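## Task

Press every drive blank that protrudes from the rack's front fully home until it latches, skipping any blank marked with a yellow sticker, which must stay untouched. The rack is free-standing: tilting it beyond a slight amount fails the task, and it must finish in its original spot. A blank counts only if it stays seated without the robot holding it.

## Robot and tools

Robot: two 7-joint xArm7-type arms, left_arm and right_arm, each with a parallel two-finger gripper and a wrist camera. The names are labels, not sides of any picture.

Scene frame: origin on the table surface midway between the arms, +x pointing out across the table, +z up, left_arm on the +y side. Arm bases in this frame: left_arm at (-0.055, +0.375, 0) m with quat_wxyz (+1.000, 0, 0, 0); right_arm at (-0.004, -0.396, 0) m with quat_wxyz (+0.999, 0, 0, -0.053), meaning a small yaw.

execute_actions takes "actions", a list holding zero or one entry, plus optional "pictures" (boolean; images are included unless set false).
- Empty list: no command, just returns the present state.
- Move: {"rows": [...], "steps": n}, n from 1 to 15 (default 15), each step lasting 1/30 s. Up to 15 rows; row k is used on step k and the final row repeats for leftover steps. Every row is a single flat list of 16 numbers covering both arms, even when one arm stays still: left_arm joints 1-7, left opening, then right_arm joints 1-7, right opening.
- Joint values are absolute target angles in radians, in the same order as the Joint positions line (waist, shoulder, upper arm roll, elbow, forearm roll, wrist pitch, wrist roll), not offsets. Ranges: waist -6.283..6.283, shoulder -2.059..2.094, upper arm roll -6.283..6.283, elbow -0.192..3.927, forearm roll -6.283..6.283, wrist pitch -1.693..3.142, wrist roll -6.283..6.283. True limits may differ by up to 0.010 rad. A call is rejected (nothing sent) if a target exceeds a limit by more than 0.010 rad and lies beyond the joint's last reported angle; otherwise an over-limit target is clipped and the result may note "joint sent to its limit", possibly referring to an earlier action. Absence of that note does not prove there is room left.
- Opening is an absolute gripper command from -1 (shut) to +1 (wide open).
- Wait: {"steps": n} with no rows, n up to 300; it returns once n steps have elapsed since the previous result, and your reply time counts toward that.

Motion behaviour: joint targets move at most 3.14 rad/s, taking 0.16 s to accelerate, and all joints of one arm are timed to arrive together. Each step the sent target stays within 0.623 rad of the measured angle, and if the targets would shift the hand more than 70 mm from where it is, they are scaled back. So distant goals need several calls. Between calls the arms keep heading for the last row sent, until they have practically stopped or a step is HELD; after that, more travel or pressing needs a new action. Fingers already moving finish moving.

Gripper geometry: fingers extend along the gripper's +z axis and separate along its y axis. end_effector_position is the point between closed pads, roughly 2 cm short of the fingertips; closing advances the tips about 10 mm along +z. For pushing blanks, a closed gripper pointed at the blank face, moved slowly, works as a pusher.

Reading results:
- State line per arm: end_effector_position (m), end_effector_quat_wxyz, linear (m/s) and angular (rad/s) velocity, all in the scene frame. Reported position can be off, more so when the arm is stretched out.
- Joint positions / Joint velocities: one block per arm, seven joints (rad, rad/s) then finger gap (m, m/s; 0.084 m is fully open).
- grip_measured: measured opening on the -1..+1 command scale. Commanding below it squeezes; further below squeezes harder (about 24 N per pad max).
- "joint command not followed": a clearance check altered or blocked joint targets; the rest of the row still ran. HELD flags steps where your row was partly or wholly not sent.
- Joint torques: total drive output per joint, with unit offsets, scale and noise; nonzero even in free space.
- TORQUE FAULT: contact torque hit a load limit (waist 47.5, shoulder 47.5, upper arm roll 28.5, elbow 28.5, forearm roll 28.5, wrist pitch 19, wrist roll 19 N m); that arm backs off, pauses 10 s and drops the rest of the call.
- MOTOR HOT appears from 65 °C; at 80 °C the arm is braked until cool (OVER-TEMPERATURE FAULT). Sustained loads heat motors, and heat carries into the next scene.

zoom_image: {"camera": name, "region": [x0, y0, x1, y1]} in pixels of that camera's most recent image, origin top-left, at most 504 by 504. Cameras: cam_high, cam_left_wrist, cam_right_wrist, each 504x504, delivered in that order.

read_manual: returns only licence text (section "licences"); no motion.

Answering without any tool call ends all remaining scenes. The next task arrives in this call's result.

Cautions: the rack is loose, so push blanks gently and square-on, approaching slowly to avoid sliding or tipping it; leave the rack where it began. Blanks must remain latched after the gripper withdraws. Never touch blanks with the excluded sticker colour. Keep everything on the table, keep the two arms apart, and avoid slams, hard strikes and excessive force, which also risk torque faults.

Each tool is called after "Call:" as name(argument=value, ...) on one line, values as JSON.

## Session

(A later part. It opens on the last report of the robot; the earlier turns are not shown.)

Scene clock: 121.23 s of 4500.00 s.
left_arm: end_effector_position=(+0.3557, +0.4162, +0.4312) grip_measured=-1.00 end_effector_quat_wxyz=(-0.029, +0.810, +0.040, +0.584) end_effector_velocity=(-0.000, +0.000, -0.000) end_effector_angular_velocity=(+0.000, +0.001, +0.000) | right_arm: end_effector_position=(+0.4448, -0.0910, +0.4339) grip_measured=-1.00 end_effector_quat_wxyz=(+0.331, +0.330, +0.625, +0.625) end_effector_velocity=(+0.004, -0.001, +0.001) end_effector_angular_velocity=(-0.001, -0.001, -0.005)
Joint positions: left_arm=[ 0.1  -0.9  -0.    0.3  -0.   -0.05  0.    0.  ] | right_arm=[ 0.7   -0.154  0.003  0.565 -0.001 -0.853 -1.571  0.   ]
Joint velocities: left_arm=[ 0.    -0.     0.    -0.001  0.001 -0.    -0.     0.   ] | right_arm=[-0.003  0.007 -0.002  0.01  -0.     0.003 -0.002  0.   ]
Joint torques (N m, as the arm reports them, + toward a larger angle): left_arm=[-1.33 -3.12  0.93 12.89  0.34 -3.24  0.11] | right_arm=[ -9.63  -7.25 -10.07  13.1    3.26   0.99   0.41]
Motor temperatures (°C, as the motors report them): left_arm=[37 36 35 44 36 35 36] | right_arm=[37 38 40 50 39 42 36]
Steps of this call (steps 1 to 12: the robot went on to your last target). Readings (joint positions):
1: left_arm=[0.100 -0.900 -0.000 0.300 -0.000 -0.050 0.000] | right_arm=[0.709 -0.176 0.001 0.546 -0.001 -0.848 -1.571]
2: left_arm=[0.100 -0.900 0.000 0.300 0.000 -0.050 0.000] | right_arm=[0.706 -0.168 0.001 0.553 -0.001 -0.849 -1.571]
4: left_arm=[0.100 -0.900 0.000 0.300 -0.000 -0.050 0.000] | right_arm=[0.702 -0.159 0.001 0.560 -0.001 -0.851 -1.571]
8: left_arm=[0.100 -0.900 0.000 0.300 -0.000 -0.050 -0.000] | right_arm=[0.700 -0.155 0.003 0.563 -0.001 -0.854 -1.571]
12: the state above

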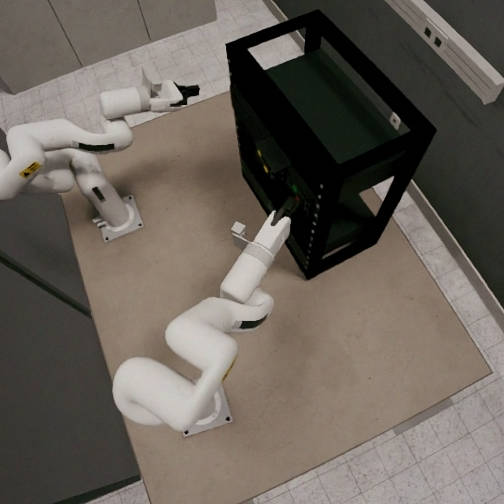

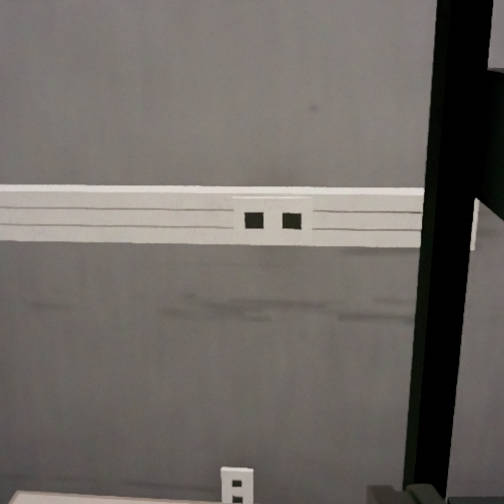

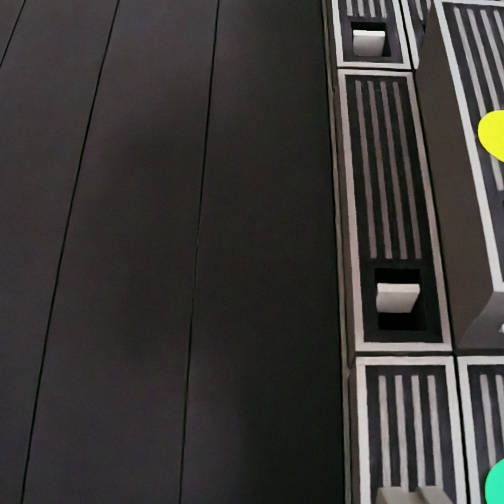

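Call:
execute_actions(actions=[{"rows":[[0.1,-0.9,0,0.3,0,-0.05,0,-1,0.696,-0.146,0,0.572,0,-0.852,-1.571,-1],[0.1,-0.9,0,0.3,0,-0.05,0,-1,0.696,-0.146,0,0.572,0,-0.852,-1.571,-1],[0.1,-0.9,0,0.3,0,-0.05,0,-1,0.696,-0.146,0,0.572,0,-0.852,-1.571,-1],[0.1,-0.9,0,0.3,0,-0.05,0,-1,0.696,-0.146,0,0.572,0,-0.852,-1.571,-1],[0.1,-0.9,0,0.3,0,-0.05,0,-1,0.696,-0.146,0,0.572,0,-0.852,-1.571,-1],[0.1,-0.9,0,0.3,0,-0.05,0,-1,0.696,-0.146,0,0.572,0,-0.852,-1.571,-1],[0.1,-0.9,0,0.3,0,-0.05,0,-1,0.77,-0.323,0,0.42,0,-0.828,-1.571,-1]],"steps":15}], pictures=false)

Call:
execute_actions(actions=[{"rows":[[-0.35,-0.9,0,0.3,0,-0.05,0,-1,0.3,-0.9,0,0.3,0,-0.3,-1.571,-1]],"steps":15}], pictures=false)

Call:
execute_actions(actions=[{"steps":10}])

Call:
execute_actions(actions=[{"rows":[[-0.75,-0.9,0,0.3,0,-0.05,0,-1,0.3,-0.9,0,0.3,0,-0.3,-1.571,-1]],"steps":15}])

Scene clock: 133.33 s of 4500.00 s.
left_arm: end_effector_position=(+0.3557, +0.4162, +0.4312) grip_measured=-1.00 end_effector_quat_wxyz=(-0.029, +0.810, +0.040, +0.584) end_effector_velocity=(-0.000, +0.001, -0.001) end_effector_angular_velocity=(-0.001, +0.001, +0.002) | right_arm: end_effector_position=(+0.4003, -0.0940, +0.4390) grip_measured=-1.00 end_effector_quat_wxyz=(+0.316, +0.318, +0.631, +0.633) end_effector_velocity=(-0.129, +0.038, -0.009) end_effector_angular_velocity=(-0.028, -0.008, +0.214)
Joint positions: left_arm=[ 0.1  -0.9   0.    0.3   0.   -0.05  0.    0.  ] | right_arm=[ 0.757 -0.299 -0.006  0.445  0.003 -0.828 -1.571  0.   ]
Joint velocities: left_arm=[ 0.001 -0.     0.    -0.001 -0.001  0.001  0.     0.   ] | right_arm=[ 0.145 -0.286  0.056 -0.274 -0.02   0.022  0.     0.   ]
Joint torques (N m, as the arm reports them, + toward a larger angle): left_arm=[-1.52 -2.97  1.03 12.89  0.43 -3.19  0.08] | right_arm=[-2.9  -8.48 -0.76 10.    0.12 -1.78  0.4 ]
Motor temperatures (°C, as the motors report them): left_arm=[37 36 35 44 36 35 36] | right_arm=[37 38 40 52 39 42 36]
Steps of this call (steps 1 to 30: the robot went on to your last target; steps 31 to 90: nothing new was sent; then 8.60 s passed at rest; steps 91 to 105: all 15 steps of this action). Readings (joint positions):
91: left_arm=[0.100 -0.900 0.000 0.300 -0.000 -0.050 0.000] | right_arm=[0.698 -0.151 0.003 0.568 -0.001 -0.853 -1.571]
92: left_arm=[0.100 -0.900 0.000 0.300 -0.000 -0.050 -0.000] | right_arm=[0.698 -0.151 0.003 0.568 -0.001 -0.853 -1.571]
94: left_arm=[0.100 -0.900 0.000 0.300 -0.000 -0.050 0.000] | right_arm=[0.697 -0.149 0.003 0.569 -0.002 -0.854 -1.571]
98: left_arm=[0.100 -0.900 -0.000 0.300 0.000 -0.050 0.000] | right_arm=[0.697 -0.149 0.004 0.569 -0.002 -0.856 -1.571]
105: the state above

Scene clock: 133.83 s of 4500.00 s.
left_arm: end_effector_position=(+0.3404, +0.2567, +0.4312) grip_measured=-1.00 end_effector_quat_wxyz=(+0.084, +0.802, -0.118, +0.579) end_effector_velocity=(-0.085, -0.285, -0.000) end_effector_angular_velocity=(+0.019, -0.005, -0.716) | right_arm: end_effector_position=(+0.4114, -0.2466, +0.4845) grip_measured=-1.00 end_effector_quat_wxyz=(+0.396, +0.417, +0.592, +0.565) end_effector_velocity=(-0.045, -0.369, +0.080) end_effector_angular_velocity=(-0.047, +0.104, -0.754)
Joint positions: left_arm=[-0.29  -0.9   -0.001  0.3    0.    -0.05   0.     0.   ] | right_arm=[ 0.455 -0.701 -0.003  0.345  0.001 -0.477 -1.571  0.   ]
Joint velocities: left_arm=[-0.704 -0.    -0.016 -0.001  0.007 -0.     0.001  0.   ] | right_arm=[-0.769 -0.985  0.013 -0.223 -0.005  0.876  0.001  0.   ]
Joint torques (N m, as the arm reports them, + toward a larger angle): left_arm=[ 4.17 -3.15  2.69 12.97 -0.03 -3.2   0.11] | right_arm=[ 0.61 -5.78  2.01 10.21 -0.32 -2.22  0.5 ]
Motor temperatures (°C, as the motors report them): left_arm=[37 36 35 44 36 35 36] | right_arm=[37 38 40 51 39 42 36]
Steps of this call (steps 1 to 15: all 15 steps of this action). Readings (joint positions):
1: left_arm=[0.100 -0.900 0.000 0.300 -0.000 -0.050 -0.000] | right_arm=[0.760 -0.306 -0.005 0.437 0.002 -0.827 -1.571]
2: left_arm=[0.098 -0.900 0.000 0.300 -0.000 -0.050 -0.000] | right_arm=[0.761 -0.313 -0.004 0.432 0.002 -0.824 -1.571]
4: left_arm=[0.063 -0.900 0.002 0.300 -0.001 -0.050 -0.000] | right_arm=[0.733 -0.351 0.000 0.419 0.001 -0.787 -1.571]
8: left_arm=[-0.075 -0.900 -0.001 0.300 0.000 -0.050 0.000] | right_arm=[0.628 -0.480 -0.006 0.396 0.002 -0.675 -1.571]
15: the state above

Scene clock: 134.17 s of 4500.00 s.
left_arm: end_effector_position=(+0.3330, +0.2343, +0.4312) grip_measured=-1.00 end_effector_quat_wxyz=(+0.101, +0.799, -0.140, +0.576) end_effector_velocity=(-0.002, -0.006, -0.001) end_effector_angular_velocity=(+0.001, +0.002, -0.015) | right_arm: end_effector_position=(+0.3962, -0.3151, +0.4958) grip_measured=-1.00 end_effector_quat_wxyz=(+0.432, +0.463, +0.566, +0.527) end_effector_velocity=(-0.006, -0.020, -0.007) end_effector_angular_velocity=(-0.014, +0.032, -0.048)
Joint positions: left_arm=[-0.348 -0.9    0.     0.3   -0.    -0.05  -0.     0.   ] | right_arm=[ 0.305 -0.893  0.     0.301 -0.    -0.306 -1.571  0.   ]
Joint velocities: left_arm=[-0.015  0.    -0.001 -0.    -0.001  0.002  0.     0.   ] | right_arm=[-0.053 -0.062  0.006 -0.022 -0.003  0.074  0.     0.   ]
Joint torques (N m, as the arm reports them, + toward a larger angle): left_arm=[-1.47 -3.49  0.82 12.8   0.45 -3.32  0.14] | right_arm=[ 1.89 -0.27  1.45 11.09 -0.13 -2.    0.54]
Motor temperatures (°C, as the motors report them): left_arm=[37 36 35 44 36 35 36] | right_arm=[37 38 40 51 39 42 36]
Steps of this call (steps 1 to 10: the robot went on to your last target). Readings (joint positions):
1: left_arm=[-0.310 -0.900 -0.001 0.300 0.000 -0.050 0.000] | right_arm=[0.429 -0.734 -0.002 0.338 0.001 -0.448 -1.571]
2: left_arm=[-0.323 -0.900 -0.001 0.300 0.000 -0.050 0.000] | right_arm=[0.403 -0.768 -0.002 0.330 0.001 -0.418 -1.571]
4: left_arm=[-0.338 -0.900 -0.000 0.300 0.000 -0.050 0.000] | right_arm=[0.354 -0.830 -0.002 0.316 0.000 -0.363 -1.571]
8: left_arm=[-0.347 -0.900 0.000 0.300 -0.000 -0.050 -0.000] | right_arm=[0.311 -0.886 -0.000 0.304 0.000 -0.314 -1.571]
10: the state above

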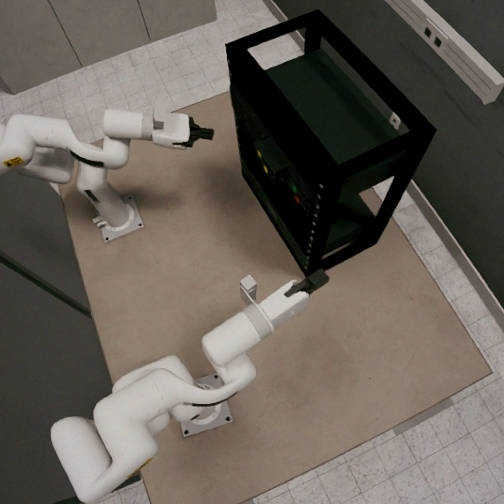

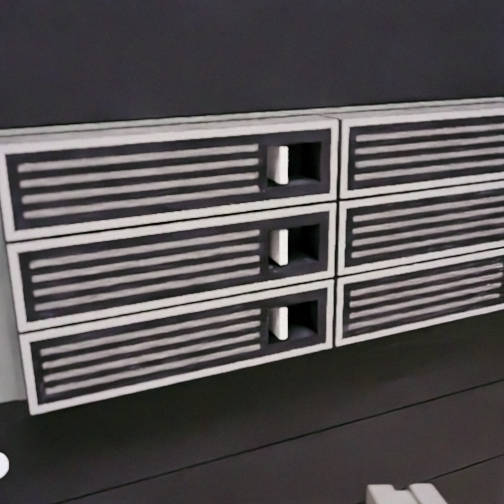

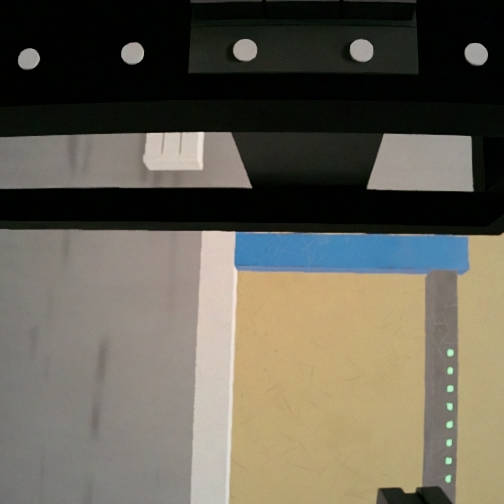

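Scene clock: 134.67 s of 4500.00 s.
left_arm: end_effector_position=(+0.2555, +0.1030, +0.4312) grip_measured=-1.00 end_effector_quat_wxyz=(+0.205, +0.759, -0.286, +0.548) end_effector_velocity=(-0.109, -0.125, +0.001) end_effector_angular_velocity=(-0.001, -0.002, -0.401) | right_arm: end_effector_position=(+0.3954, -0.3176, +0.4963) grip_measured=-1.00 end_effector_quat_wxyz=(+0.433, +0.465, +0.565, +0.526) end_effector_velocity=(-0.000, -0.001, +0.000) end_effector_angular_velocity=(+0.001, -0.001, -0.002)
Joint positions: left_arm=[-0.718 -0.9   -0.001  0.3    0.    -0.05   0.     0.   ] | right_arm=[ 0.3   -0.9    0.     0.3   -0.    -0.3   -1.571  0.   ]
Joint velocities: left_arm=[-0.401 -0.001 -0.    -0.     0.    -0.002  0.     0.   ] | right_arm=[-0.001 -0.002 -0.001 -0.     0.001  0.    -0.     0.   ]
Joint torques (N m, as the arm reports them, + toward a larger angle): left_arm=[ 3.53 -3.17  2.86 12.82  0.1  -3.11  0.16] | right_arm=[ 0.91 -1.08  1.62 11.01  0.02 -2.06  0.45]
Motor temperatures (°C, as the motors report them): left_arm=[37 36 35 44 36 35 36] | right_arm=[37 38 40 51 39 42 36]
Steps of this call (steps 1 to 15: all 15 steps of this action). Readings (joint positions):
1: left_arm=[-0.348 -0.900 0.000 0.300 -0.000 -0.050 -0.000] | right_arm=[0.304 -0.895 0.001 0.301 -0.000 -0.304 -1.571]
2: left_arm=[-0.351 -0.900 0.001 0.300 -0.000 -0.050 -0.000] | right_arm=[0.303 -0.896 0.001 0.300 -0.000 -0.303 -1.571]
4: left_arm=[-0.387 -0.900 0.003 0.300 -0.001 -0.050 -0.000] | right_arm=[0.302 -0.897 0.001 0.300 -0.000 -0.301 -1.571]
8: left_arm=[-0.523 -0.900 -0.001 0.300 0.000 -0.050 0.000] | right_arm=[0.301 -0.899 0.000 0.300 -0.000 -0.300 -1.571]
15: the state above

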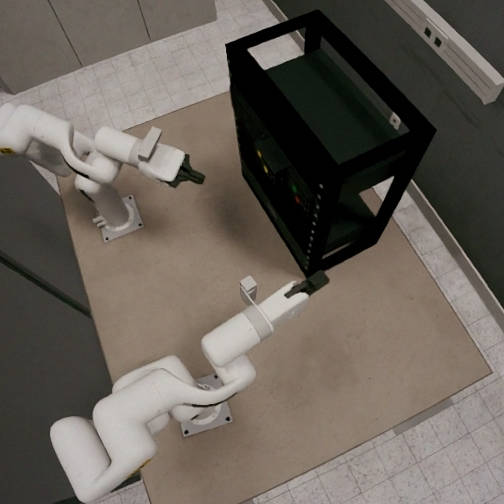

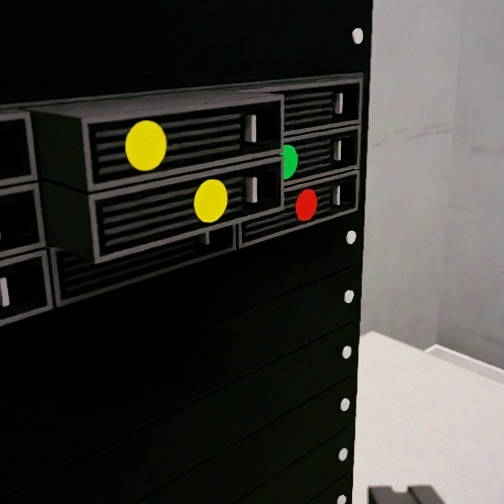

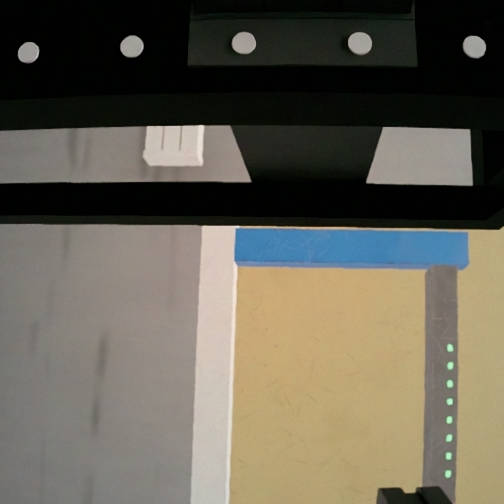

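Call:
finished_scene(scene=2)

The scene is finished: the task was done.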